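# Move glass beaker from door-side rack to window bench

## Task

Lift the glass beaker from the drying rack on the shelved bench by the door and set it upright, open end up, on the work top of the shelved bench by the window. The beaker must never reach the floor, must not drop more than a few centimetres or be struck hard, since either breaks it. At the end the gripper must have released it and moved away, so that the beaker stands without the robot's support. The robot must not tip over or finish leaning.

## Robot and tools

ROBOT. A Hello Robot Stretch 4 with a single arm: an omni-wheel base, a lift carriage on a vertical mast, a telescoping arm reaching forward from the carriage, a three-joint wrist (yaw, pitch, roll) and a two-finger gripper. It stands about 1.6 m tall; the base rim lies within 0.23 m of the base origin. Something may occasionally nudge a loose object.

FRAMES. Base frame: origin on the floor below the base centre, x ahead, y to the left, z up. hand_pose is reported in this frame and marks a point between the open fingertips (link pinch); with all wrist joints at 0 its axes line up with the base axes. The reported hand position may be somewhat wrong. The odometry frame is the base frame as it was when the scene began; base_odometry counts wheel rotation only, so slip shows up as motion. Heading runs -3.142 to 3.142, left positive.

execute_actions. Argument actions is a list holding one action or none (empty list = just report state and images). Argument cameras picks images: head_camera, head_left_camera, head_right_camera, wrist_camera or all; omitted/null means all, [] means none. An action contains base, joints or both, optionally pace and contact_limits; alternatively it contains only end_of_arm. Motions inside one action begin together.
- base: exactly one relative command, counted from the base position in the latest reported state. translate_m: straight drive in metres, forward positive, -2 to 2. strafe_m: sideways drive in metres, left positive, -2 to 2. rotate_rad: turn in place in radians, counter-clockwise (left) positive, -3.2 to 3.2.
- joints: a dictionary of absolute targets by name, not offsets. lift_m 0 to 1.2 m; arm_m 0 to 0.55 m extension; wrist_yaw_rad -1.134 to 4.276 (0 points ahead, positive turns left, 3.14 folded back, beyond 3.4 the arm may block); wrist_pitch_rad -1.117 to 4.259 (0 level, 1.57 pointing down); wrist_roll_rad -1.117 to 4.259 (0 keeps the fingers side by side at equal height, positive turns clockwise viewed from behind); gripper_m -0.038 to 0.141, the fingertip gap in metres, negative values press the tips together. Done tolerances: lift and arm 0.004, yaw and roll 0.02, pitch 0.05, gripper 0.004. A joint target outside its range is clipped and reported; any other bad value or unknown key rejects the call with no motion.
- pace: slow, default, fast or max. Base speed 0.1/0.3/0.4/0.6 m/s and turn rate 1/2/3/4 rad/s respectively; with the lift above 0.2 these shrink, to 0.3 m/s and 1 rad/s at lift 1.2.
- contact_limits: only arm_m, from 0 (stops at the gentlest touch) to 0.75 (pushes hardest); default 0.5.
- end_of_arm: "enable_torque" restarts wrist or gripper motors that shut themselves off; they then hold their current angle.
A joint or base left out of an action may still be driving to an earlier target without the status showing it. Once one call reports a stop, the remaining calls of that reply are skipped.

wait: seconds, 0 to 10; nothing new is commanded and the result looks like an empty execute_actions. zoom_image: camera name plus region [x0, y0, x1, y1] in image pixels from the top-left, at most 504 x 504, on that camera's latest full image. read_manual: licence texts only. finished_scene: pass the number of the current scene; it ends the scene irreversibly and reports success, so only call it once the beaker is placed, released and the gripper is clear.

RESULTS. base_status and joint_status: done; off_target (rested short and may still push); contact_stop_at_<key> (hit something; that part goes slack, a slack lift can sag under load and slack wheels can roll); limit_stop_at_<name> (built-in limit); limit_stop_at_tilt (leaning over 6 degrees, lift, arm and wheels go slack until upright); limit_stop_at_own_body (about to hit itself, likely when pitch is below -0.2 while roll is below -0.4 or above 4; move away from the body); torque_fault (a wrist motor maxed out and went limp; send enable_torque). on_its_own lists uncommanded behaviour; there, held at is the target held, not the position. lidar_m: 12 horizontal distances in metres in 30-degree sectors, first straight ahead, then counter-clockwise (4th left, 7th rear, 10th right); '-' is nothing seen or closer than 0.25 m; it misses glass, thin legs and much behind the robot, and sees from about 0.15 m up. wrist_depth_mm: a 7 x 7 grid from top left, 100 to 2000 mm, glass omitted, robot body visible. turned_by_wheels vs turned_by_imu differing by more than about 0.1 rad means a collision or slip. base_tilt in degrees, forward and right positive, with a fixed offset up to 1.5. motor_effort: percent of maximum, positive toward higher joint values, peak in brackets; noisy, with fixed offsets; a load in a level gripper moves pitch effort away from 0; wheel efforts positive mean turning right.

CAMERAS. head_camera looks forward and down from the mast top (turn the base to look around); head_left_camera and head_right_camera are fisheyes looking more steeply down, showing base and arm; wrist_camera looks along the fingers, tips near the bottom of its picture. Calibration is given per camera; poses of arm-mounted cameras carry extra error from joint readings.

GRIPPING. Command a gap smaller than the beaker's width; the further below, the harder the squeeze and the more it pulls the object toward the wrist. Status and gripper reading do not confirm a hold; a firm squeeze at targets of 0 or above shows in the gripper effort. If tips jam on a surface below, raise the lift. To unfold at the start, send lift_m 0.4 with wrist_yaw_rad 0.

AVOID. Glass breaks from drops over a few centimetres or hard knocks: approach slowly, use low arm contact limits, lower the beaker until it sits on the bench before opening. Do not drive or turn with over 1 kg held and arm beyond 0.2, especially fast; avoid sustained pushing, above all with the lift high. Pressing the gripper into things via base or arm causes torque faults.

Each tool is called after "Request:" by a JSON object that holds its "op" and its "data", one argument or row to a line.

## Session

Request:
{"op": "execute_actions", "data": {
  "actions": []
}}

Scene clock: 0.00 s.
base_odometry: x=+0.000 y=+0.000 heading=+0.000 (m, m, rad; odometry frame)
turned_by_wheels: +0.000 (rad since the last result)
turned_by_imu: +0.000 (rad since the last result)
base_tilt: forward=-0.1 right=-0.8 (deg)
lidar_m: 1.57 1.67 1.56 1.52 1.70 1.08 1.05 1.26 1.62 1.61 1.72 1.61
base_status: not commanded
joint_positions: lift_m=+0.161 arm_m=+0.000 wrist_yaw_rad=+3.185 wrist_pitch_rad=+0.006 wrist_roll_rad=+0.005 gripper_m=+0.057
joint_status: not commanded
motor_effort: lift_m=+20 arm_m=-1 wrist_yaw_rad=-1 wrist_pitch_rad=-6 wrist_roll_rad=-1 gripper_m=-4 wheel_0=+1 wheel_1=+0 wheel_2=+1 (%)
hand_pose: x=-0.1208 y=+0.0749 z=+0.3373 quat_wxyz=(-0.021, -0.003, +0.002, +1.000) (m; base frame)
wrist_depth_mm: - 143 202 1205 1205 1138 1576 / - - 140 1205 1205 1160 1618 / - 109 139 1205 1182 1138 1464 / - 120 143 1205 1160 1138 1576 / 191 1336 1229 1205 1138 1160 1537 / 214 1281 213 1229 1138 1138 1499 / 217 878 866 160 891 946 1008
pictures: head_camera, head_left_camera, head_right_camera, wrist_camera
Images, in order (width x height): head_camera 420x560, head_left_camera 420x672, head_right_camera 420x672, wrist_camera 616x392.

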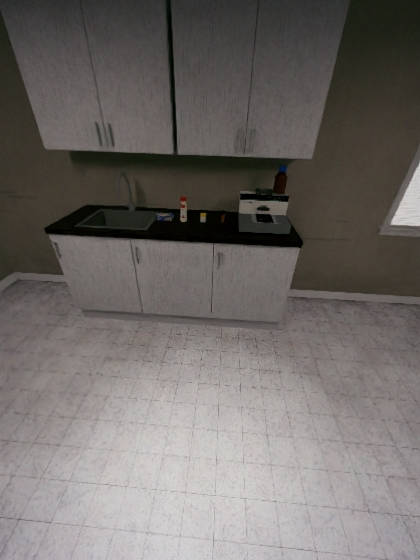

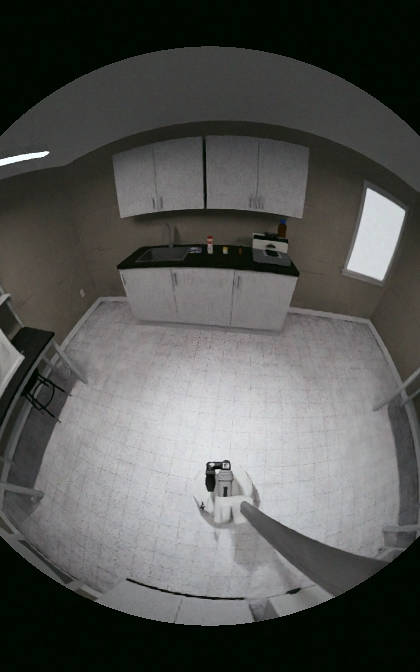

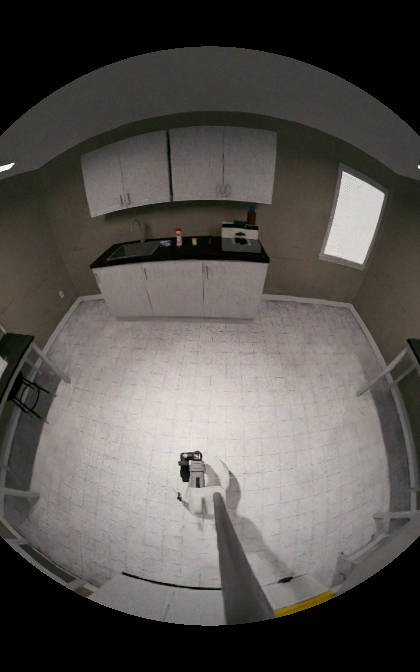

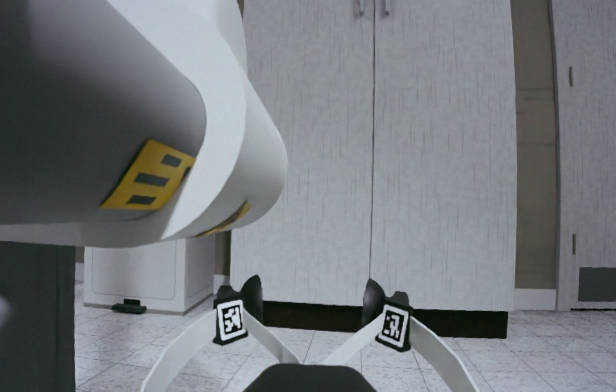

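Request:
{"op": "execute_actions", "data": {
  "actions": [
    {"base":{"rotate_rad":1.57},"pace":"fast"}
  ],
  "cameras": ["head_camera","head_left_camera"]
}}

Scene clock: 3.53 s.
base_odometry: x=+0.000 y=+0.000 heading=+1.570 (m, m, rad; odometry frame)
turned_by_wheels: +1.570 (rad since the last result)
turned_by_imu: +1.587 (rad since the last result)
base_tilt: forward=-0.1 right=-0.8 (deg)
lidar_m: 1.53 1.66 1.10 1.05 1.27 1.63 1.69 1.75 1.60 1.56 1.67 1.57
base_status: done
joint_positions: lift_m=+0.161 arm_m=+0.000 wrist_yaw_rad=+3.185 wrist_pitch_rad=+0.006 wrist_roll_rad=+0.005 gripper_m=+0.057
joint_status: not commanded
motor_effort: lift_m=+20(20) arm_m=-1(1) wrist_yaw_rad=+0(1) wrist_pitch_rad=-5(6) wrist_roll_rad=-1(1) gripper_m=-3(0) wheel_0=-1(7) wheel_1=-1(11) wheel_2=-2(15) (%)
hand_pose: x=-0.1208 y=+0.0749 z=+0.3373 quat_wxyz=(-0.021, -0.003, +0.002, +1.000) (m; base frame)
wrist_depth_mm: - 142 202 - - - - / - - 141 - - - - / - 108 139 - - - - / - 120 144 - - - - / 191 - - - - - - / 213 1397 213 1537 1255 1537 1537 / 217 891 866 160 891 946 1008
pictures: head_camera, head_left_camera
Images, in order (width x height): head_camera 420x560, head_left_camera 420x672.

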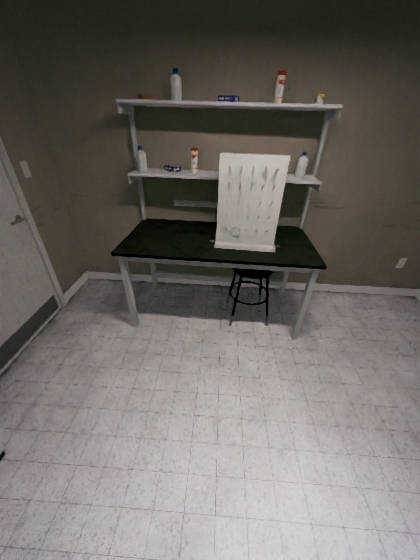

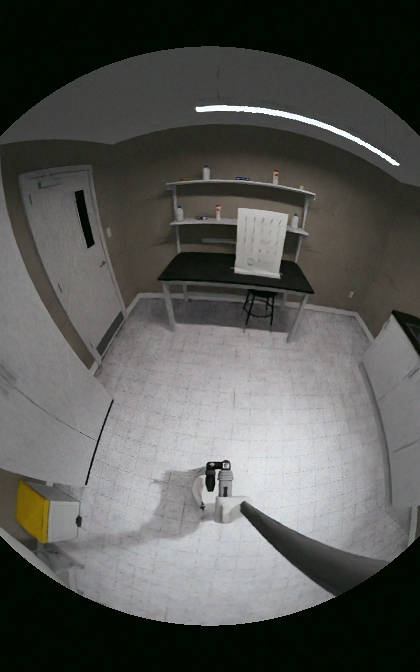

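Request:
{"op": "zoom_image", "data": {
  "camera": "head_camera",
  "region": [190, 140, 320, 270]
}}

Region (190, 140, 320, 270) of head_camera's 420x560 image, scaled by 3.877, with more detail than that image has.

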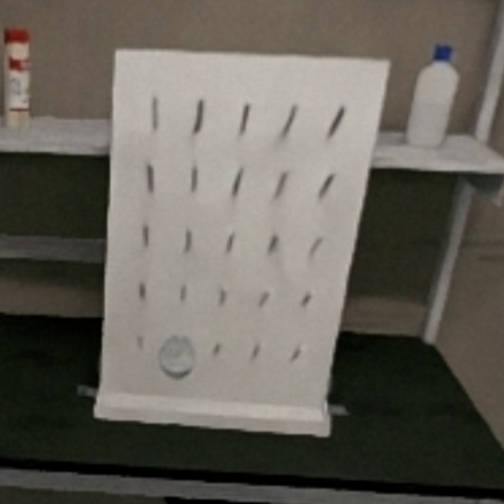

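Request:
{"op": "execute_actions", "data": {
  "actions": [
    {"base":{"translate_m":0.75},"joints":{"lift_m":0.78,"wrist_yaw_rad":0,"gripper_m":0.13},"pace":"fast"}
  ]
}}

Scene clock: 25.57 s.
base_odometry: x=+0.001 y=+0.750 heading=+1.570 (m, m, rad; odometry frame)
turned_by_wheels: +0.000 (rad since the last result)
turned_by_imu: +0.000 (rad since the last result)
base_tilt: forward=-0.1 right=-0.8 (deg)
lidar_m: 0.79 0.86 1.49 0.98 1.06 1.68 3.07 3.02 1.69 1.60 1.07 0.82
base_status: done
joint_positions: lift_m=+0.780 arm_m=+0.000 wrist_yaw_rad=+0.000 wrist_pitch_rad=+0.006 wrist_roll_rad=+0.005 gripper_m=+0.130
joint_status: all done
motor_effort: lift_m=+23(25) arm_m=-1(1) wrist_yaw_rad=-2(6) wrist_pitch_rad=-6(6) wrist_roll_rad=-2(0) gripper_m=+2(2) wheel_0=+0(9) wheel_1=+1(9) wheel_2=+1(13) (%)
hand_pose: x=+0.4597 y=-0.0874 z=+0.9563 quat_wxyz=(+1.000, +0.002, +0.003, +0.000) (m; base frame)
wrist_depth_mm: 1537 1366 1336 1366 1308 1229 1308 / 1499 1499 1464 1430 866 854 1366 / 1499 1308 1430 1060 866 831 1229 / 1430 1464 1430 1397 866 831 1336 / 1499 1464 1430 1336 866 842 1336 / 798 768 820 878 854 788 946 / 654 627 609 151 591 591 627
pictures: head_camera, head_left_camera, head_right_camera, wrist_camera
camera_calibration (this result's frames):
wrist_camera: T_world_to_cam=[[0.0104653, -0.999379, 0.0336383, -0.120663], [0.0384165, -0.0332134, -0.99871, 1.00545], [0.999207, 0.0117441, 0.0380451, -0.273485], [0, 0, 0, 1]] pos_world=[0.235905, -0.0839817, 1.01862]
Images, in order (width x height): head_camera 420x560, head_left_camera 420x672, head_right_camera 420x672, wrist_camera 616x392.

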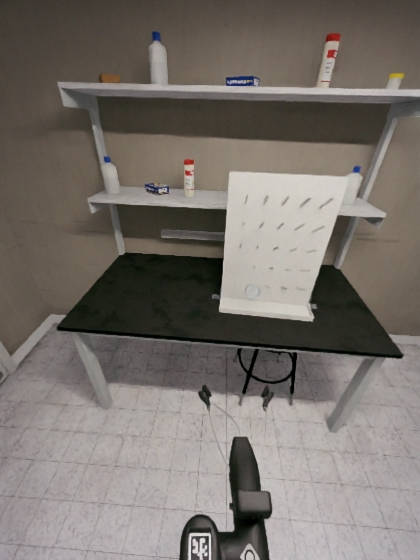

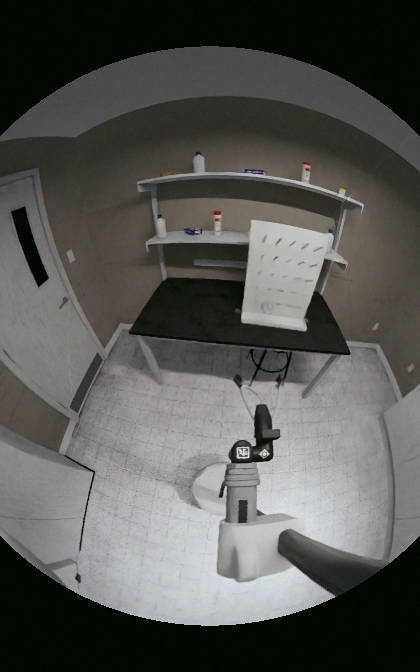

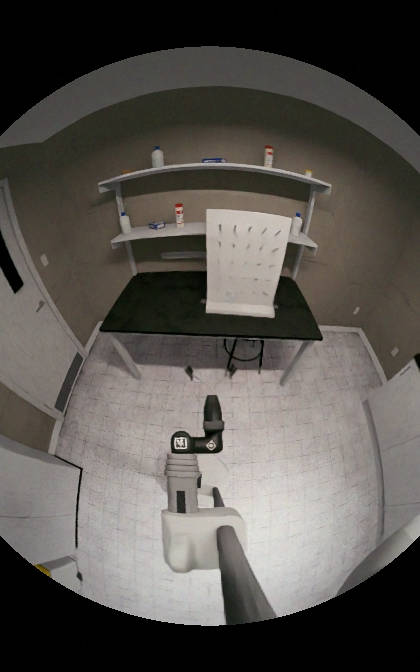

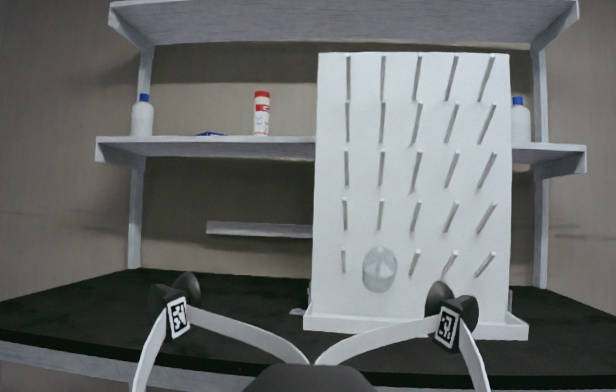

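Request:
{"op": "zoom_image", "data": {
  "camera": "wrist_camera",
  "region": [300, 190, 540, 350]
}}

Request:
{"op": "zoom_image", "data": {
  "camera": "head_camera",
  "region": [200, 240, 330, 360]
}}

Region (300, 190, 540, 350) of wrist_camera's 616x392 image, scaled by 2.100.

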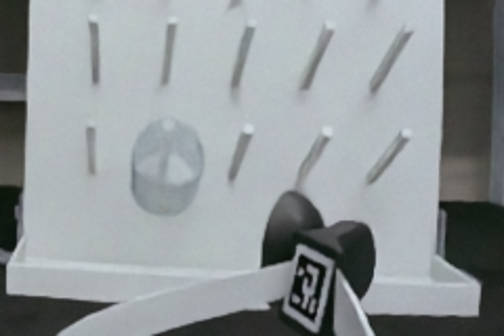

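Region (200, 240, 330, 360) of head_camera's 420x560 image, scaled by 3.877, with more detail than that image has; it fills the top 465 rows of this view, and the rest is white.

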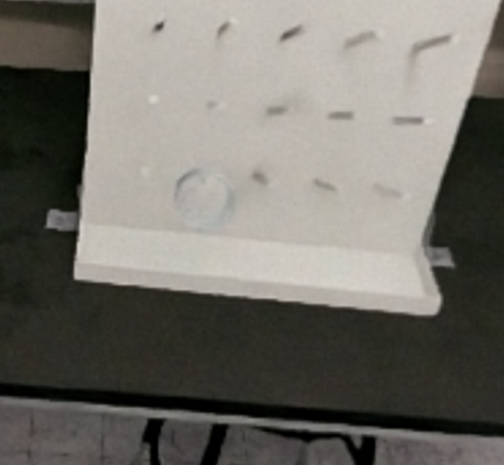

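Request:
{"op": "execute_actions", "data": {
  "actions": [
    {"base":{"rotate_rad":-0.14},"joints":{"lift_m":0.84,"wrist_pitch_rad":0.4,"gripper_m":0.11}}
  ],
  "cameras": []
}}

Request:
{"op": "execute_actions", "data": {
  "actions": [
    {"base":{"translate_m":0.35},"joints":{"arm_m":0.1}}
  ],
  "cameras": ["head_camera","wrist_camera"]
}}

Scene clock: 65.70 s.
base_odometry: x=+0.001 y=+0.750 heading=+1.430 (m, m, rad; odometry frame)
turned_by_wheels: -0.140 (rad since the last result)
turned_by_imu: -0.141 (rad since the last result)
base_tilt: forward=-0.1 right=-0.8 (deg)
lidar_m: 0.78 0.83 1.53 0.99 1.03 1.37 3.05 2.49 1.73 1.62 1.68 0.83
base_status: done
joint_positions: lift_m=+0.840 arm_m=+0.000 wrist_yaw_rad=+0.000 wrist_pitch_rad=+0.402 wrist_roll_rad=+0.005 gripper_m=+0.110
joint_status: all done
motor_effort: lift_m=+24(22) arm_m=-1(1) wrist_yaw_rad=-1(1) wrist_pitch_rad=-3(6) wrist_roll_rad=+1(0) gripper_m=-3(2) wheel_0=+1(6) wheel_1=+0(9) wheel_2=+3(11) (%)
hand_pose: x=+0.4368 y=-0.0874 z=+0.9051 quat_wxyz=(+0.980, +0.002, +0.199, +0.000) (m; base frame)
wrist_depth_mm: 1229 1229 1255 798 798 1205 1308 / 1255 1281 1281 842 854 1336 1366 / 1281 1336 1336 878 891 1397 1499 / 768 778 788 809 809 831 946 / 683 691 691 699 707 715 715 / 1576 1537 213 1464 878 1576 820 / 1336 1281 1308 149 1308 1336 842
pictures: none
No camera images: the call's "cameras" was empty. Leave "cameras" out to get every camera's image.

Scene clock: 68.37 s.
base_odometry: x=+0.050 y=+1.097 heading=+1.430 (m, m, rad; odometry frame)
turned_by_wheels: +0.000 (rad since the last result)
turned_by_imu: +0.000 (rad since the last result)
base_tilt: forward=-0.1 right=-0.7 (deg)
lidar_m: 0.44 0.48 0.64 1.47 1.14 1.38 3.43 3.40 1.71 1.59 0.68 0.46
base_status: done
joint_positions: lift_m=+0.840 arm_m=+0.099 wrist_yaw_rad=+0.000 wrist_pitch_rad=+0.402 wrist_roll_rad=+0.005 gripper_m=+0.110
joint_status: all done
motor_effort: lift_m=+23(24) arm_m=+5(9) wrist_yaw_rad=+0(1) wrist_pitch_rad=-4(3) wrist_roll_rad=-1(0) gripper_m=+1(1) wheel_0=+3(7) wheel_1=+3(7) wheel_2=-1(6) (%)
hand_pose: x=+0.5355 y=-0.0874 z=+0.9051 quat_wxyz=(+0.980, +0.002, +0.200, +0.000) (m; base frame)
wrist_depth_mm: 809 842 387 387 384 382 382 / 854 866 407 402 402 397 397 / 917 931 427 424 424 418 418 / 759 788 452 452 445 439 455 / 544 559 484 480 477 477 535 / 418 427 213 439 418 436 433 / 353 345 353 150 357 353 368
pictures: head_camera, wrist_camera
camera_calibration (this result's frames):
wrist_camera: T_world_to_cam=[[0.0224482, -0.999381, 0.0270838, -0.120278], [-0.349927, -0.0332313, -0.936188, 1.10279], [0.936508, 0.0115384, -0.350456, 0.0379329], [0, 0, 0, 1]] pos_world=[0.35307, -0.0839944, 1.04897]
Images, in order (width x height): head_camera 420x560, wrist_camera 616x392.

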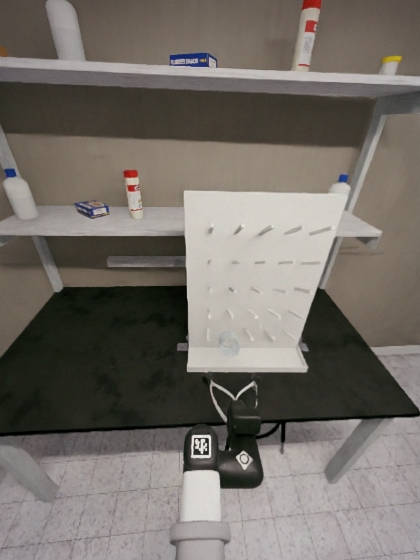

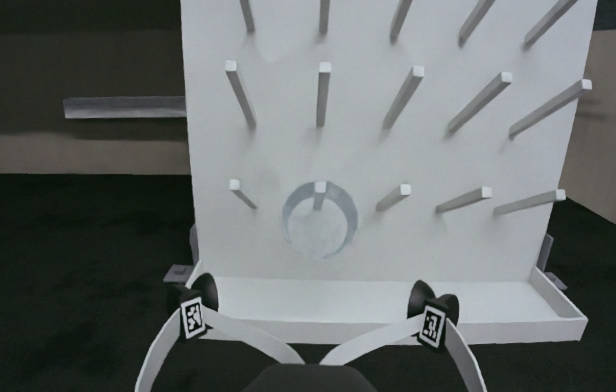

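Request:
{"op": "execute_actions", "data": {
  "actions": [
    {"joints":{"arm_m":0.2,"lift_m":0.835,"gripper_m":0.10}}
  ],
  "cameras": ["head_camera","wrist_camera"]
}}

Scene clock: 77.43 s.
base_odometry: x=+0.050 y=+1.097 heading=+1.430 (m, m, rad; odometry frame)
turned_by_wheels: +0.000 (rad since the last result)
turned_by_imu: +0.000 (rad since the last result)
base_tilt: forward=-0.1 right=-0.7 (deg)
lidar_m: 0.43 0.48 0.66 1.45 1.13 1.32 3.44 3.43 1.71 1.60 0.69 0.48
base_status: not commanded
joint_positions: lift_m=+0.835 arm_m=+0.199 wrist_yaw_rad=+0.000 wrist_pitch_rad=+0.402 wrist_roll_rad=+0.005 gripper_m=+0.100
joint_status: all done
motor_effort: lift_m=+16(16) arm_m=+5(5) wrist_yaw_rad=-1(0) wrist_pitch_rad=-3(4) wrist_roll_rad=+0(0) gripper_m=-1(1) wheel_0=+3(2) wheel_1=+3(3) wheel_2=-1(1) (%)
hand_pose: x=+0.6355 y=-0.0874 z=+0.9007 quat_wxyz=(+0.980, +0.002, +0.200, +0.000) (m; base frame)
wrist_depth_mm: 723 723 293 291 291 289 289 / 768 759 306 303 304 301 294 / 809 809 327 324 320 320 320 / 750 715 343 343 342 342 338 / 535 539 366 364 362 359 362 / 410 418 213 389 377 387 387 / 343 336 343 154 340 345 355
pictures: head_camera, wrist_camera
camera_calibration (this result's frames):
wrist_camera: T_world_to_cam=[[0.0225081, -0.99938, 0.0270833, -0.122426], [-0.349953, -0.0332522, -0.936177, 1.13367], [0.936497, 0.0115937, -0.350484, -0.0572099], [0, 0, 0, 1]] pos_world=[0.453063, -0.0839895, 1.04458]
Images, in order (width x height): head_camera 420x560, wrist_camera 616x392.

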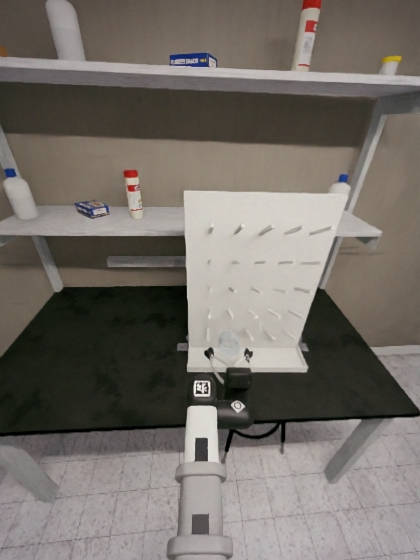

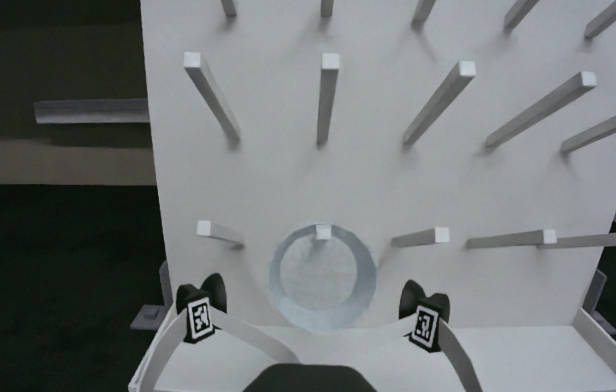

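Request:
{"op": "execute_actions", "data": {
  "actions": [
    {"joints":{"arm_m":0.255,"lift_m":0.824,"wrist_yaw_rad":-0.02},"contact_limits":{"arm_m":0.2},"pace":"slow"}
  ],
  "cameras": ["head_camera","wrist_camera"]
}}

Scene clock: 83.27 s.
base_odometry: x=+0.050 y=+1.097 heading=+1.430 (m, m, rad; odometry frame)
turned_by_wheels: +0.000 (rad since the last result)
turned_by_imu: +0.000 (rad since the last result)
base_tilt: forward=-0.1 right=-0.8 (deg)
lidar_m: 0.44 0.47 0.64 1.47 1.16 1.37 3.44 3.42 1.72 1.61 0.69 0.48
base_status: not commanded
joint_positions: lift_m=+0.824 arm_m=+0.254 wrist_yaw_rad=-0.020 wrist_pitch_rad=+0.402 wrist_roll_rad=+0.005 gripper_m=+0.100
joint_status: all done
motor_effort: lift_m=+16(15) arm_m=+6(4) wrist_yaw_rad=+0(2) wrist_pitch_rad=-4(5) wrist_roll_rad=+1(0) gripper_m=-1(0) wheel_0=+3(3) wheel_1=+2(3) wheel_2=-1(1) (%)
contact_limits: arm_m 0.2
hand_pose: x=+0.6886 y=-0.0928 z=+0.8897 quat_wxyz=(+0.980, +0.004, +0.200, -0.010) (m; base frame)
wrist_depth_mm: 676 240 243 243 244 241 - / 699 255 252 255 255 250 255 / 750 272 270 268 271 270 270 / 723 289 286 286 285 287 286 / 512 310 298 300 303 300 297 / 392 327 213 320 317 324 327 / 332 314 327 152 325 329 342
pictures: head_camera, wrist_camera
camera_calibration (this result's frames):
wrist_camera: T_world_to_cam=[[0.00223796, -0.999631, 0.0270789, -0.114747], [-0.350737, -0.0261434, -0.936109, 1.14287], [0.936471, -0.00740259, -0.350666, -0.112291], [0, 0, 0, 1]] pos_world=[0.506262, -0.0856577, 1.03358]
Images, in order (width x height): head_camera 420x560, wrist_camera 616x392.

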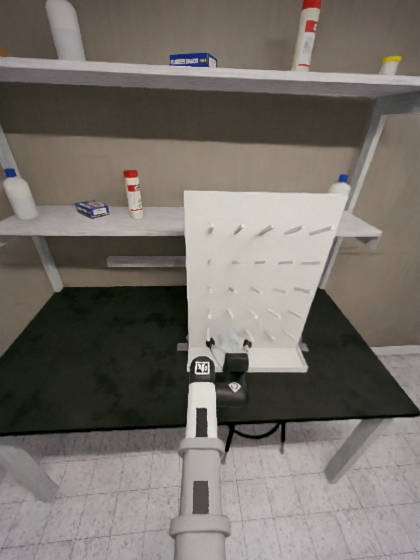

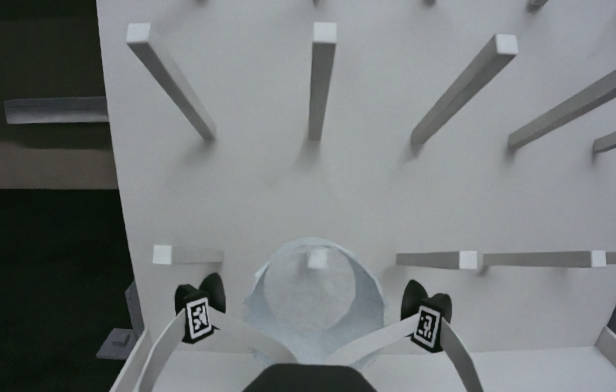

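Request:
{"op": "execute_actions", "data": {
  "actions": [
    {"joints":{"gripper_m":0.03}}
  ],
  "cameras": ["head_camera","wrist_camera"]
}}

Scene clock: 87.37 s.
base_odometry: x=+0.050 y=+1.097 heading=+1.430 (m, m, rad; odometry frame)
turned_by_wheels: +0.000 (rad since the last result)
turned_by_imu: +0.000 (rad since the last result)
base_tilt: forward=-0.1 right=-0.7 (deg)
lidar_m: 0.46 0.48 0.63 1.46 1.16 1.37 3.43 3.42 1.71 1.60 0.67 0.49
base_status: not commanded
joint_positions: lift_m=+0.824 arm_m=+0.254 wrist_yaw_rad=-0.020 wrist_pitch_rad=+0.401 wrist_roll_rad=+0.005 gripper_m=+0.030
joint_status: all done
motor_effort: lift_m=+16(16) arm_m=+5(6) wrist_yaw_rad=+0(2) wrist_pitch_rad=-3(3) wrist_roll_rad=+1(1) gripper_m=-21(19) wheel_0=+3(3) wheel_1=+3(3) wheel_2=-1(1) (%)
hand_pose: x=+0.6888 y=-0.0927 z=+0.8899 quat_wxyz=(+0.980, +0.004, +0.199, -0.010) (m; base frame)
wrist_depth_mm: 683 239 243 242 244 241 - / 707 254 253 254 255 249 254 / 750 271 270 270 268 271 270 / 723 287 285 285 285 285 286 / 512 309 298 298 301 300 301 / 394 329 203 325 229 324 325 / 332 310 317 336 320 317 342
pictures: head_camera, wrist_camera
camera_calibration (this result's frames):
wrist_camera: T_world_to_cam=[[0.00241684, -0.99963, 0.0270951, -0.11484], [-0.350042, -0.0262266, -0.936367, 1.14288], [0.936731, -0.00722138, -0.349976, -0.113222], [0, 0, 0, 1]] pos_world=[0.506394, -0.0856411, 1.03365]
Images, in order (width x height): head_camera 420x560, wrist_camera 616x392.

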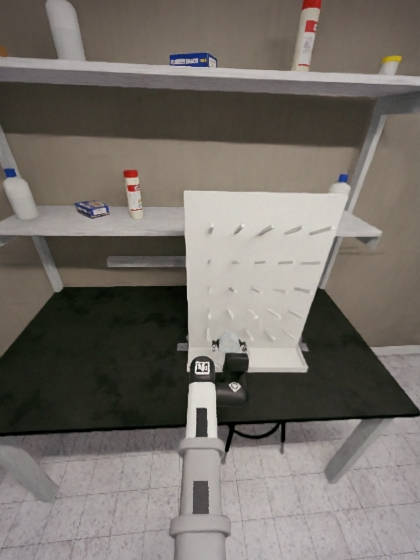

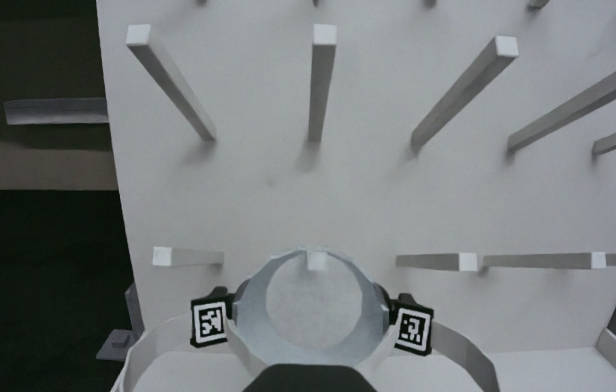

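Request:
{"op": "execute_actions", "data": {
  "actions": [
    {"joints":{"lift_m":0.865,"arm_m":0.235},"pace":"slow"}
  ],
  "cameras": ["wrist_camera"]
}}

Scene clock: 94.53 s.
base_odometry: x=+0.050 y=+1.097 heading=+1.430 (m, m, rad; odometry frame)
turned_by_wheels: +0.000 (rad since the last result)
turned_by_imu: +0.000 (rad since the last result)
base_tilt: forward=-0.1 right=-0.7 (deg)
lidar_m: 0.45 0.48 0.65 1.46 1.13 1.37 3.46 3.42 1.72 1.59 0.70 0.46
base_status: not commanded
joint_positions: lift_m=+0.865 arm_m=+0.236 wrist_yaw_rad=-0.020 wrist_pitch_rad=+0.403 wrist_roll_rad=+0.005 gripper_m=+0.030
joint_status: all done
motor_effort: lift_m=+25(23) arm_m=-5(5) wrist_yaw_rad=+0(0) wrist_pitch_rad=-6(6) wrist_roll_rad=-1(1) gripper_m=-20(20) wheel_0=+3(3) wheel_1=+3(2) wheel_2=-1(1) (%)
hand_pose: x=+0.6705 y=-0.0927 z=+0.9298 quat_wxyz=(+0.980, +0.004, +0.200, -0.010) (m; base frame)
wrist_depth_mm: 707 260 258 258 258 258 - / 732 274 272 273 273 273 272 / 707 294 283 285 289 285 285 / 788 310 304 304 306 307 306 / 585 535 324 324 324 325 327 / 449 436 208 345 223 347 351 / 382 359 364 359 368 364 370
pictures: wrist_camera
camera_calibration (this result's frames):
wrist_camera: T_world_to_cam=[[0.00245898, -0.999631, 0.0270621, -0.11587], [-0.351439, -0.0261998, -0.935844, 1.17426], [0.936208, -0.00720945, -0.351373, -0.0804479], [0, 0, 0, 1]] pos_world=[0.488282, -0.0856419, 1.0738]
Images, in order (width x height): wrist_camera 616x392.

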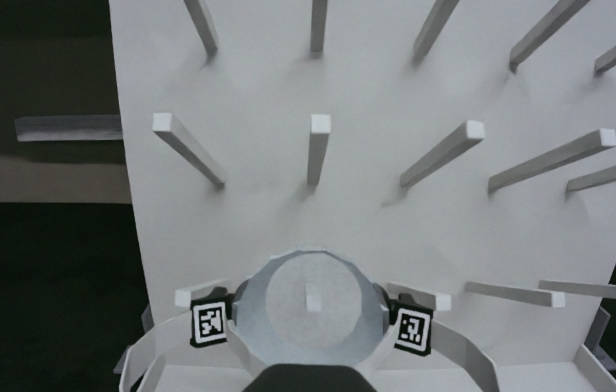

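Request:
{"op": "execute_actions", "data": {
  "actions": [
    {"joints":{"lift_m":0.895,"arm_m":0.12},"pace":"slow"}
  ],
  "cameras": ["wrist_camera","head_camera"]
}}

Scene clock: 100.40 s.
base_odometry: x=+0.050 y=+1.097 heading=+1.430 (m, m, rad; odometry frame)
turned_by_wheels: +0.000 (rad since the last result)
turned_by_imu: +0.000 (rad since the last result)
base_tilt: forward=-0.1 right=-0.8 (deg)
lidar_m: 0.46 0.48 0.64 1.46 1.16 1.38 3.45 3.42 1.73 1.60 0.69 0.49
base_status: not commanded
joint_positions: lift_m=+0.895 arm_m=+0.121 wrist_yaw_rad=-0.020 wrist_pitch_rad=+0.403 wrist_roll_rad=+0.005 gripper_m=+0.030
joint_status: all done
motor_effort: lift_m=+25(20) arm_m=-5(4) wrist_yaw_rad=+0(0) wrist_pitch_rad=-6(6) wrist_roll_rad=+0(0) gripper_m=-20(19) wheel_0=+3(2) wheel_1=+3(3) wheel_2=-1(1) (%)
hand_pose: x=+0.5555 y=-0.0927 z=+0.9597 quat_wxyz=(+0.980, +0.004, +0.200, -0.010) (m; base frame)
wrist_depth_mm: 809 798 364 366 364 364 366 / 831 842 387 384 384 382 382 / 866 891 402 404 399 402 399 / 917 946 430 427 427 430 445 / 647 668 455 459 452 455 654 / 500 512 208 477 229 480 508 / 418 397 375 439 377 379 424
pictures: head_camera, wrist_camera
camera_calibration (this result's frames):
wrist_camera: T_world_to_cam=[[0.00246778, -0.999631, 0.0270606, -0.1164], [-0.351494, -0.0262011, -0.935824, 1.16192], [0.936187, -0.00720223, -0.351428, 0.0378174], [0, 0, 0, 1]] pos_world=[0.37329, -0.0856413, 1.10379]
Images, in order (width x height): head_camera 420x560, wrist_camera 616x392.

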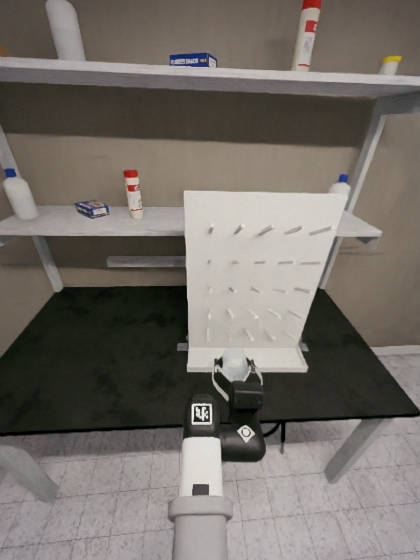

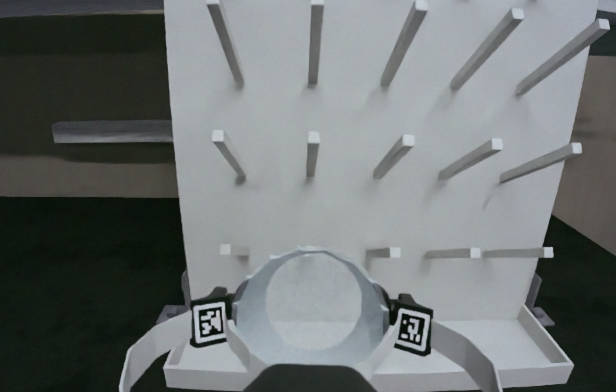

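Request:
{"op": "execute_actions", "data": {
  "actions": [
    {"base":{"translate_m":-0.25},"joints":{"arm_m":0.0,"lift_m":0.9,"wrist_yaw_rad":0},"pace":"fast"}
  ],
  "cameras": []
}}

Request:
{"op": "execute_actions", "data": {
  "actions": [
    {"base":{"rotate_rad":-3.11}}
  ],
  "cameras": ["head_camera","wrist_camera","head_left_camera"]
}}

Scene clock: 117.03 s.
base_odometry: x=+0.015 y=+0.849 heading=+1.430 (m, m, rad; odometry frame)
turned_by_wheels: +0.000 (rad since the last result)
turned_by_imu: +0.000 (rad since the last result)
base_tilt: forward=+0.0 right=-0.8 (deg)
lidar_m: 0.69 0.73 0.97 1.26 1.04 1.36 2.61 2.59 1.73 1.60 1.67 0.75
base_status: done
joint_positions: lift_m=+0.900 arm_m=+0.001 wrist_yaw_rad=+0.000 wrist_pitch_rad=+0.403 wrist_roll_rad=+0.005 gripper_m=+0.030
joint_status: all done
motor_effort: lift_m=+24(25) arm_m=-5(6) wrist_yaw_rad=+0(2) wrist_pitch_rad=-7(7) wrist_roll_rad=-1(1) gripper_m=-20(19) wheel_0=-1(5) wheel_1=-2(8) wheel_2=-1(18) (%)
hand_pose: x=+0.4373 y=-0.0874 z=+0.9648 quat_wxyz=(+0.980, +0.002, +0.200, -0.001) (m; base frame)
wrist_depth_mm: 1118 1138 1160 707 707 866 1078 / 1182 1182 1205 741 741 1255 1281 / 1255 1255 1281 788 788 1308 1366 / 931 946 891 831 820 1008 1430 / 661 676 683 699 707 707 699 / 615 621 209 597 229 640 647 / 1397 1308 1336 1182 1182 1366 1430
pictures: none
No camera images: the call's "cameras" was empty. Leave "cameras" out to get every camera's image.

Scene clock: 119.97 s.
base_odometry: x=+0.015 y=+0.849 heading=-1.679 (m, m, rad; odometry frame)
turned_by_wheels: -3.109 (rad since the last result)
turned_by_imu: -3.144 (rad since the last result)
base_tilt: forward=-0.1 right=-0.8 (deg)
lidar_m: 2.43 2.55 1.72 1.64 1.01 0.73 0.70 0.73 1.03 1.06 1.04 1.42
base_status: done
joint_positions: lift_m=+0.900 arm_m=+0.001 wrist_yaw_rad=+0.000 wrist_pitch_rad=+0.403 wrist_roll_rad=+0.005 gripper_m=+0.030
joint_status: not commanded
motor_effort: lift_m=+23(23) arm_m=-5(5) wrist_yaw_rad=+0(1) wrist_pitch_rad=-7(6) wrist_roll_rad=-1(1) gripper_m=-22(20) wheel_0=+2(8) wheel_1=+2(10) wheel_2=+3(10) (%)
hand_pose: x=+0.4373 y=-0.0875 z=+0.9648 quat_wxyz=(+0.980, +0.002, +0.200, -0.001) (m; base frame)
wrist_depth_mm: - - - - - - - / - - - - - - - / - - - - - - 1983 / - - - - - - 1921 / - - - - - - 1499 / 1618 1661 208 1756 228 1708 1430 / 1430 1308 1366 1499 1366 1366 1464
pictures: head_camera, head_left_camera, wrist_camera
camera_calibration (this result's frames):
wrist_camera: T_world_to_cam=[[0.0223202, -0.999385, 0.0270604, -0.119656], [-0.351116, -0.033179, -0.935744, 1.12441], [0.936066, 0.0113846, -0.351641, 0.152138], [0, 0, 0, 1]] pos_world=[0.255058, -0.0840078, 1.10889]
Images, in order (width x height): head_camera 420x560, head_left_camera 420x672, wrist_camera 616x392.

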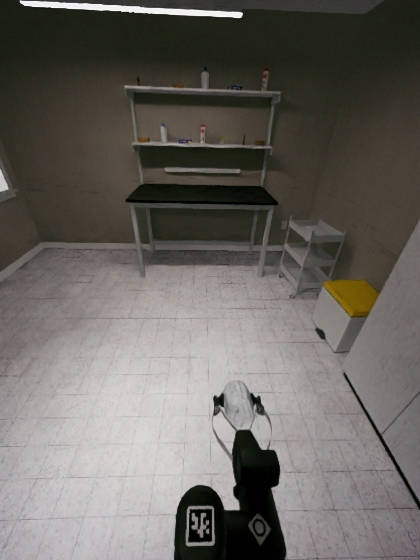

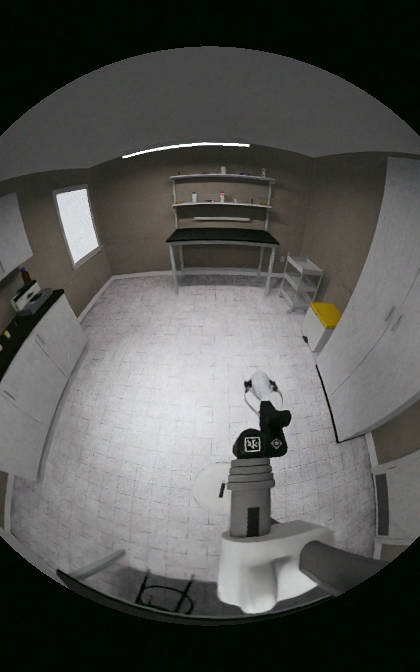

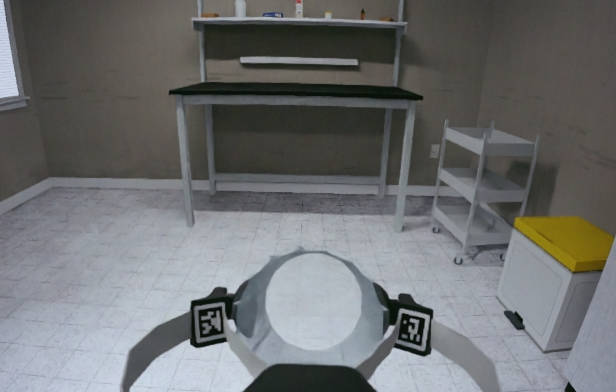

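Request:
{"op": "execute_actions", "data": {
  "actions": [
    {"base":{"translate_m":1.9},"joints":{"lift_m":1.19,"wrist_pitch_rad":1.42},"pace":"fast"}
  ],
  "cameras": ["head_camera","wrist_camera","head_right_camera"]
}}

Scene clock: 133.27 s.
base_odometry: x=-0.191 y=-1.040 heading=-1.679 (m, m, rad; odometry frame)
turned_by_wheels: +0.000 (rad since the last result)
turned_by_imu: +0.000 (rad since the last result)
base_tilt: forward=-0.1 right=-0.7 (deg)
lidar_m: 0.57 0.59 0.84 2.04 1.74 2.34 3.33 1.42 1.11 0.99 0.84 0.62
base_status: done
joint_positions: lift_m=+1.190 arm_m=+0.001 wrist_yaw_rad=+0.000 wrist_pitch_rad=+1.421 wrist_roll_rad=+0.005 gripper_m=+0.030
joint_status: all done
motor_effort: lift_m=+24(25) arm_m=-5(5) wrist_yaw_rad=-1(1) wrist_pitch_rad=+1(3) wrist_roll_rad=-1(1) gripper_m=-20(20) wheel_0=+1(8) wheel_1=+1(6) wheel_2=+1(12) (%)
hand_pose: x=+0.2151 y=-0.0874 z=+1.0827 quat_wxyz=(+0.758, +0.002, +0.652, -0.001) (m; base frame)
wrist_depth_mm: 1537 1537 1537 1464 1499 1499 1499 / 1464 1499 1499 1464 1430 1397 1464 / 1397 1430 1397 1397 1397 1397 1366 / 1397 1366 1366 1366 1366 1366 1336 / 1336 1336 1308 1308 1308 1281 1308 / 1281 1281 203 1060 229 1281 1281 / 1281 1229 1042 1060 1205 1205 1229
pictures: head_camera, head_right_camera, wrist_camera
camera_calibration (this result's frames):
wrist_camera: T_world_to_cam=[[0.0348394, -0.999381, -0.0048885, -0.08595], [-0.98064, -0.0332422, -0.192976, 0.487879], [0.192694, 0.011517, -0.981191, 1.24308], [0, 0, 0, 1]] pos_world=[0.241894, -0.0839952, 1.31343]
Images, in order (width x height): head_camera 420x560, head_right_camera 420x672, wrist_camera 616x392.

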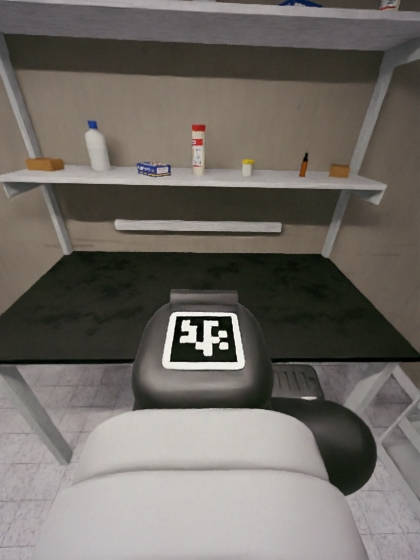

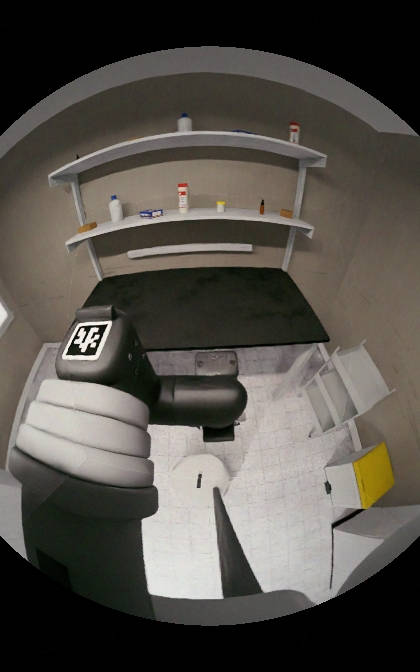

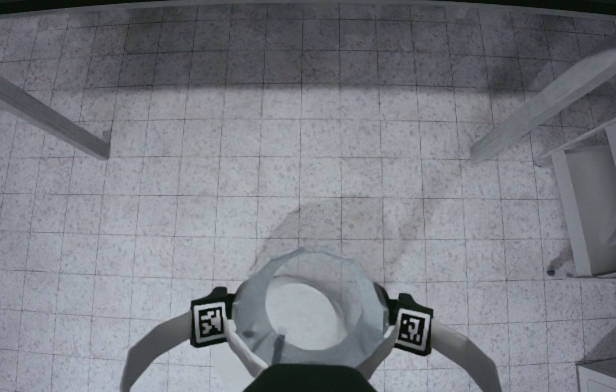

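Request:
{"op": "execute_actions", "data": {
  "actions": [
    {"joints":{"lift_m":1.2,"arm_m":0.475},"contact_limits":{"arm_m":0.2}}
  ],
  "cameras": ["head_camera","wrist_camera","head_right_camera"]
}}

Scene clock: 138.43 s.
base_odometry: x=-0.191 y=-1.040 heading=-1.679 (m, m, rad; odometry frame)
turned_by_wheels: +0.000 (rad since the last result)
turned_by_imu: +0.000 (rad since the last result)
base_tilt: forward=-0.1 right=-0.8 (deg)
lidar_m: 0.57 0.60 0.82 2.05 1.76 2.35 3.33 1.44 1.11 0.98 0.84 0.62
base_status: not commanded
joint_positions: lift_m=+1.200 arm_m=+0.474 wrist_yaw_rad=+0.000 wrist_pitch_rad=+1.420 wrist_roll_rad=+0.005 gripper_m=+0.030
joint_status: all done
motor_effort: lift_m=+24(31) arm_m=+6(5) wrist_yaw_rad=-1(1) wrist_pitch_rad=+1(1) wrist_roll_rad=+0(1) gripper_m=-22(18) wheel_0=+1(1) wheel_1=+1(1) wheel_2=+1(1) (%)
contact_limits: arm_m 0.2
hand_pose: x=+0.6882 y=-0.0874 z=+1.0926 quat_wxyz=(+0.758, +0.002, +0.652, -0.001) (m; base frame)
wrist_depth_mm: 462 462 459 455 455 459 455 / 445 449 445 445 442 442 439 / 436 430 427 433 430 427 424 / 421 418 421 415 415 418 413 / 407 404 404 404 404 402 402 / 397 394 203 394 229 389 389 / 389 384 384 384 382 379 379
pictures: head_camera, head_right_camera, wrist_camera
camera_calibration (this result's frames):
wrist_camera: T_world_to_cam=[[0.0349632, -0.999377, -0.00487979, -0.102474], [-0.980599, -0.033363, -0.193166, 0.953947], [0.192882, 0.0115388, -0.981154, 1.16154], [0, 0, 0, 1]] pos_world=[0.714981, -0.0839867, 1.32342]
Images, in order (width x height): head_camera 420x560, head_right_camera 420x672, wrist_camera 616x392.

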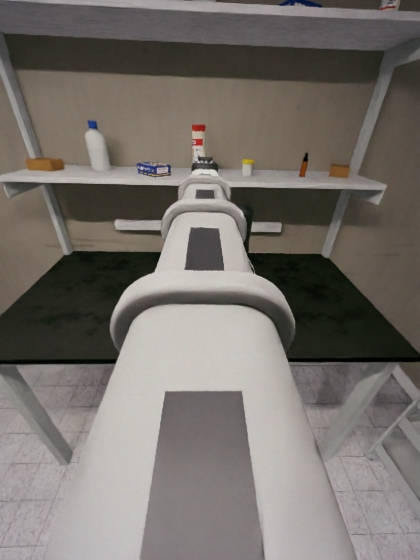

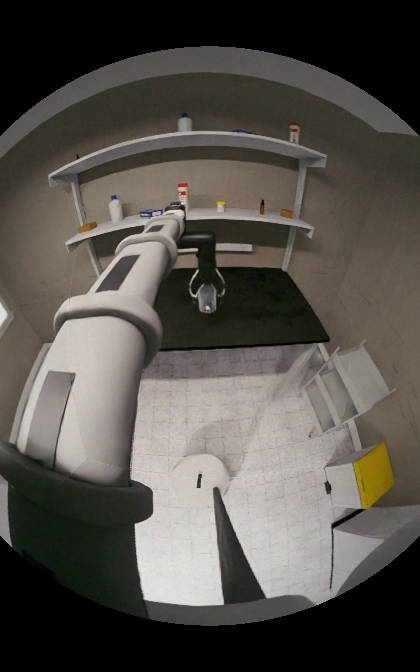

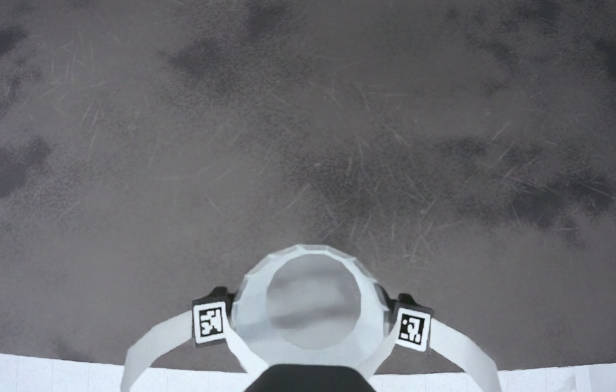

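Request:
{"op": "execute_actions", "data": {
  "actions": [
    {"joints":{"lift_m":1.09,"arm_m":0.525,"wrist_pitch_rad":1.44}}
  ],
  "cameras": ["wrist_camera","head_right_camera"]
}}

Request:
{"op": "zoom_image", "data": {
  "camera": "head_right_camera",
  "region": [160, 230, 280, 350]
}}

Scene clock: 147.17 s.
base_odometry: x=-0.191 y=-1.040 heading=-1.679 (m, m, rad; odometry frame)
turned_by_wheels: +0.000 (rad since the last result)
turned_by_imu: +0.000 (rad since the last result)
base_tilt: forward=-0.1 right=-0.8 (deg)
lidar_m: 0.58 0.61 0.84 2.05 1.75 2.35 3.32 1.44 1.08 0.97 0.85 0.59
base_status: not commanded
joint_positions: lift_m=+1.090 arm_m=+0.524 wrist_yaw_rad=+0.000 wrist_pitch_rad=+1.440 wrist_roll_rad=+0.005 gripper_m=+0.030
joint_status: all done
motor_effort: lift_m=+16(25) arm_m=+6(4) wrist_yaw_rad=+0(1) wrist_pitch_rad=+0(0) wrist_roll_rad=-1(0) gripper_m=-24(21) wheel_0=+1(1) wheel_1=+1(2) wheel_2=+1(1) (%)
hand_pose: x=+0.7325 y=-0.0874 z=+0.9825 quat_wxyz=(+0.752, +0.002, +0.660, -0.001) (m; base frame)
wrist_depth_mm: 330 329 329 329 327 327 325 / 324 320 320 319 319 319 317 / 314 310 312 310 310 309 307 / 304 304 303 301 301 298 298 / 296 296 294 294 294 291 291 / 287 287 204 286 229 285 283 / 281 279 278 278 277 273 278
pictures: head_right_camera, wrist_camera
camera_calibration (this result's frames):
wrist_camera: T_world_to_cam=[[0.0347796, -0.999379, -0.00557831, -0.103742], [-0.984282, -0.0332861, -0.173437, 0.959383], [0.173144, 0.0115227, -0.984829, 1.06298], [0, 0, 0, 1]] pos_world=[0.763863, -0.0839923, 1.21267]
Images, in order (width x height): head_right_camera 420x672, wrist_camera 616x392.

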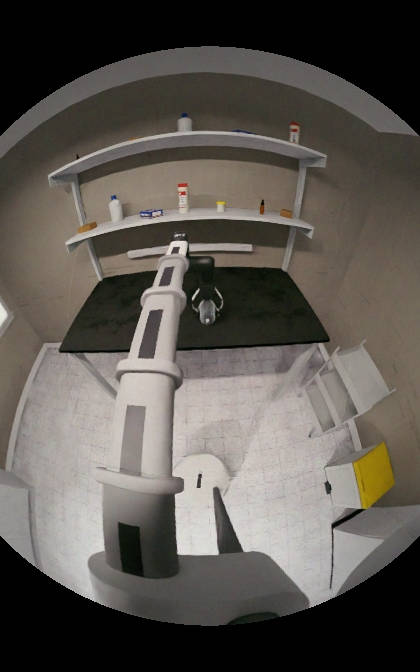

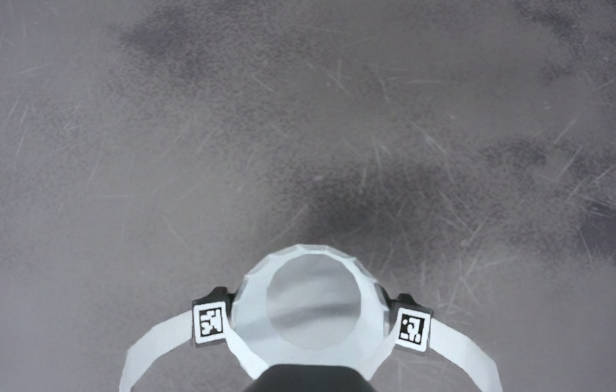

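Region (160, 230, 280, 350) of head_right_camera's 420x672 image, scaled by 4.200, with more detail than that image has.

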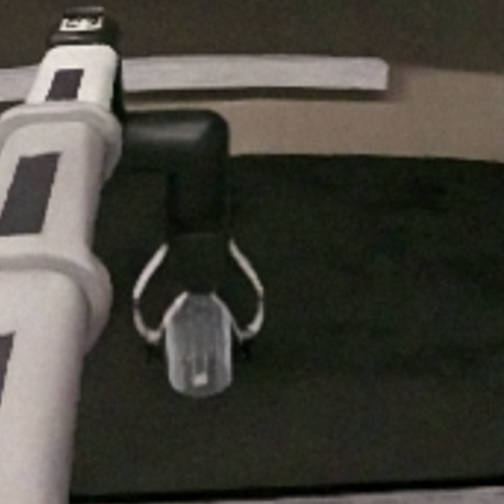

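Request:
{"op": "execute_actions", "data": {
  "actions": [
    {"joints":{"lift_m":1.072},"pace":"slow"}
  ],
  "cameras": ["wrist_camera"]
}}

Scene clock: 150.50 s.
base_odometry: x=-0.191 y=-1.040 heading=-1.679 (m, m, rad; odometry frame)
turned_by_wheels: +0.000 (rad since the last result)
turned_by_imu: +0.000 (rad since the last result)
base_tilt: forward=-0.1 right=-0.7 (deg)
lidar_m: 0.58 0.61 0.86 2.04 1.74 2.36 3.30 1.44 1.11 0.98 0.86 0.60
base_status: not commanded
joint_positions: lift_m=+1.072 arm_m=+0.524 wrist_yaw_rad=+0.000 wrist_pitch_rad=+1.440 wrist_roll_rad=+0.005 gripper_m=+0.030
joint_status: all done
motor_effort: lift_m=+16(16) arm_m=+6(6) wrist_yaw_rad=+0(1) wrist_pitch_rad=+1(0) wrist_roll_rad=-1(1) gripper_m=-21(22) wheel_0=+1(1) wheel_1=+2(1) wheel_2=+1(1) (%)
hand_pose: x=+0.7325 y=-0.0874 z=+0.9645 quat_wxyz=(+0.752, +0.002, +0.660, -0.001) (m; base frame)
wrist_depth_mm: 312 310 309 307 307 307 306 / 303 301 300 300 298 298 297 / 294 293 290 290 289 290 287 / 286 285 283 283 283 282 282 / 277 276 276 274 276 272 274 / 270 270 203 270 229 267 266 / 265 262 262 262 260 258 260
pictures: wrist_camera
camera_calibration (this result's frames):
wrist_camera: T_world_to_cam=[[0.0347796, -0.999379, -0.00557832, -0.103843], [-0.984282, -0.0332861, -0.173437, 0.956262], [0.173144, 0.0115227, -0.984829, 1.04525], [0, 0, 0, 1]] pos_world=[0.763865, -0.0839923, 1.19466]
Images, in order (width x height): wrist_camera 616x392.

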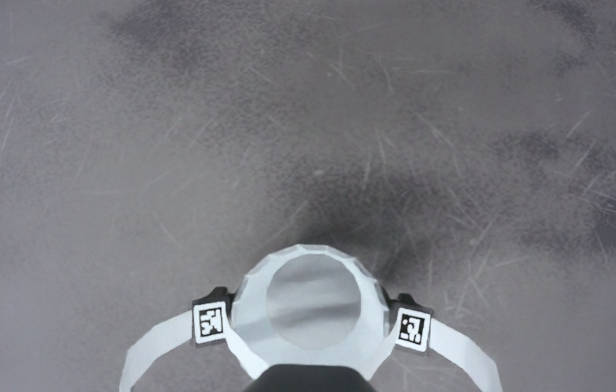

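Request:
{"op": "execute_actions", "data": {
  "actions": [
    {"joints":{"lift_m":1.061},"pace":"slow"}
  ],
  "cameras": ["wrist_camera"]
}}

Scene clock: 152.70 s.
base_odometry: x=-0.191 y=-1.040 heading=-1.679 (m, m, rad; odometry frame)
turned_by_wheels: +0.000 (rad since the last result)
turned_by_imu: +0.000 (rad since the last result)
base_tilt: forward=-0.1 right=-0.7 (deg)
lidar_m: 0.58 0.62 0.86 2.01 1.72 2.35 3.32 1.44 1.09 1.01 0.86 0.60
base_status: not commanded
joint_positions: lift_m=+1.061 arm_m=+0.524 wrist_yaw_rad=+0.000 wrist_pitch_rad=+1.440 wrist_roll_rad=+0.005 gripper_m=+0.030
joint_status: all done
motor_effort: lift_m=+16(16) arm_m=+6(5) wrist_yaw_rad=+0(1) wrist_pitch_rad=+0(1) wrist_roll_rad=+0(0) gripper_m=-22(21) wheel_0=+1(1) wheel_1=+1(1) wheel_2=+1(1) (%)
hand_pose: x=+0.7325 y=-0.0874 z=+0.9535 quat_wxyz=(+0.752, +0.002, +0.660, -0.001) (m; base frame)
wrist_depth_mm: 301 297 297 296 294 293 293 / 291 290 287 287 286 286 286 / 282 281 281 278 279 277 277 / 273 273 273 272 271 271 270 / 267 267 266 265 265 264 263 / 259 258 203 258 229 256 255 / 254 251 251 252 249 248 -
pictures: wrist_camera
camera_calibration (this result's frames):
wrist_camera: T_world_to_cam=[[0.0347798, -0.999379, -0.0055783, -0.103904], [-0.984282, -0.0332863, -0.173437, 0.954357], [0.173144, 0.0115227, -0.984829, 1.03443], [0, 0, 0, 1]] pos_world=[0.763866, -0.0839923, 1.18367]
Images, in order (width x height): wrist_camera 616x392.

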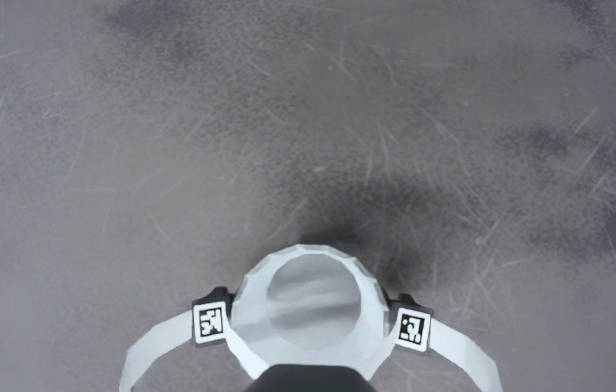

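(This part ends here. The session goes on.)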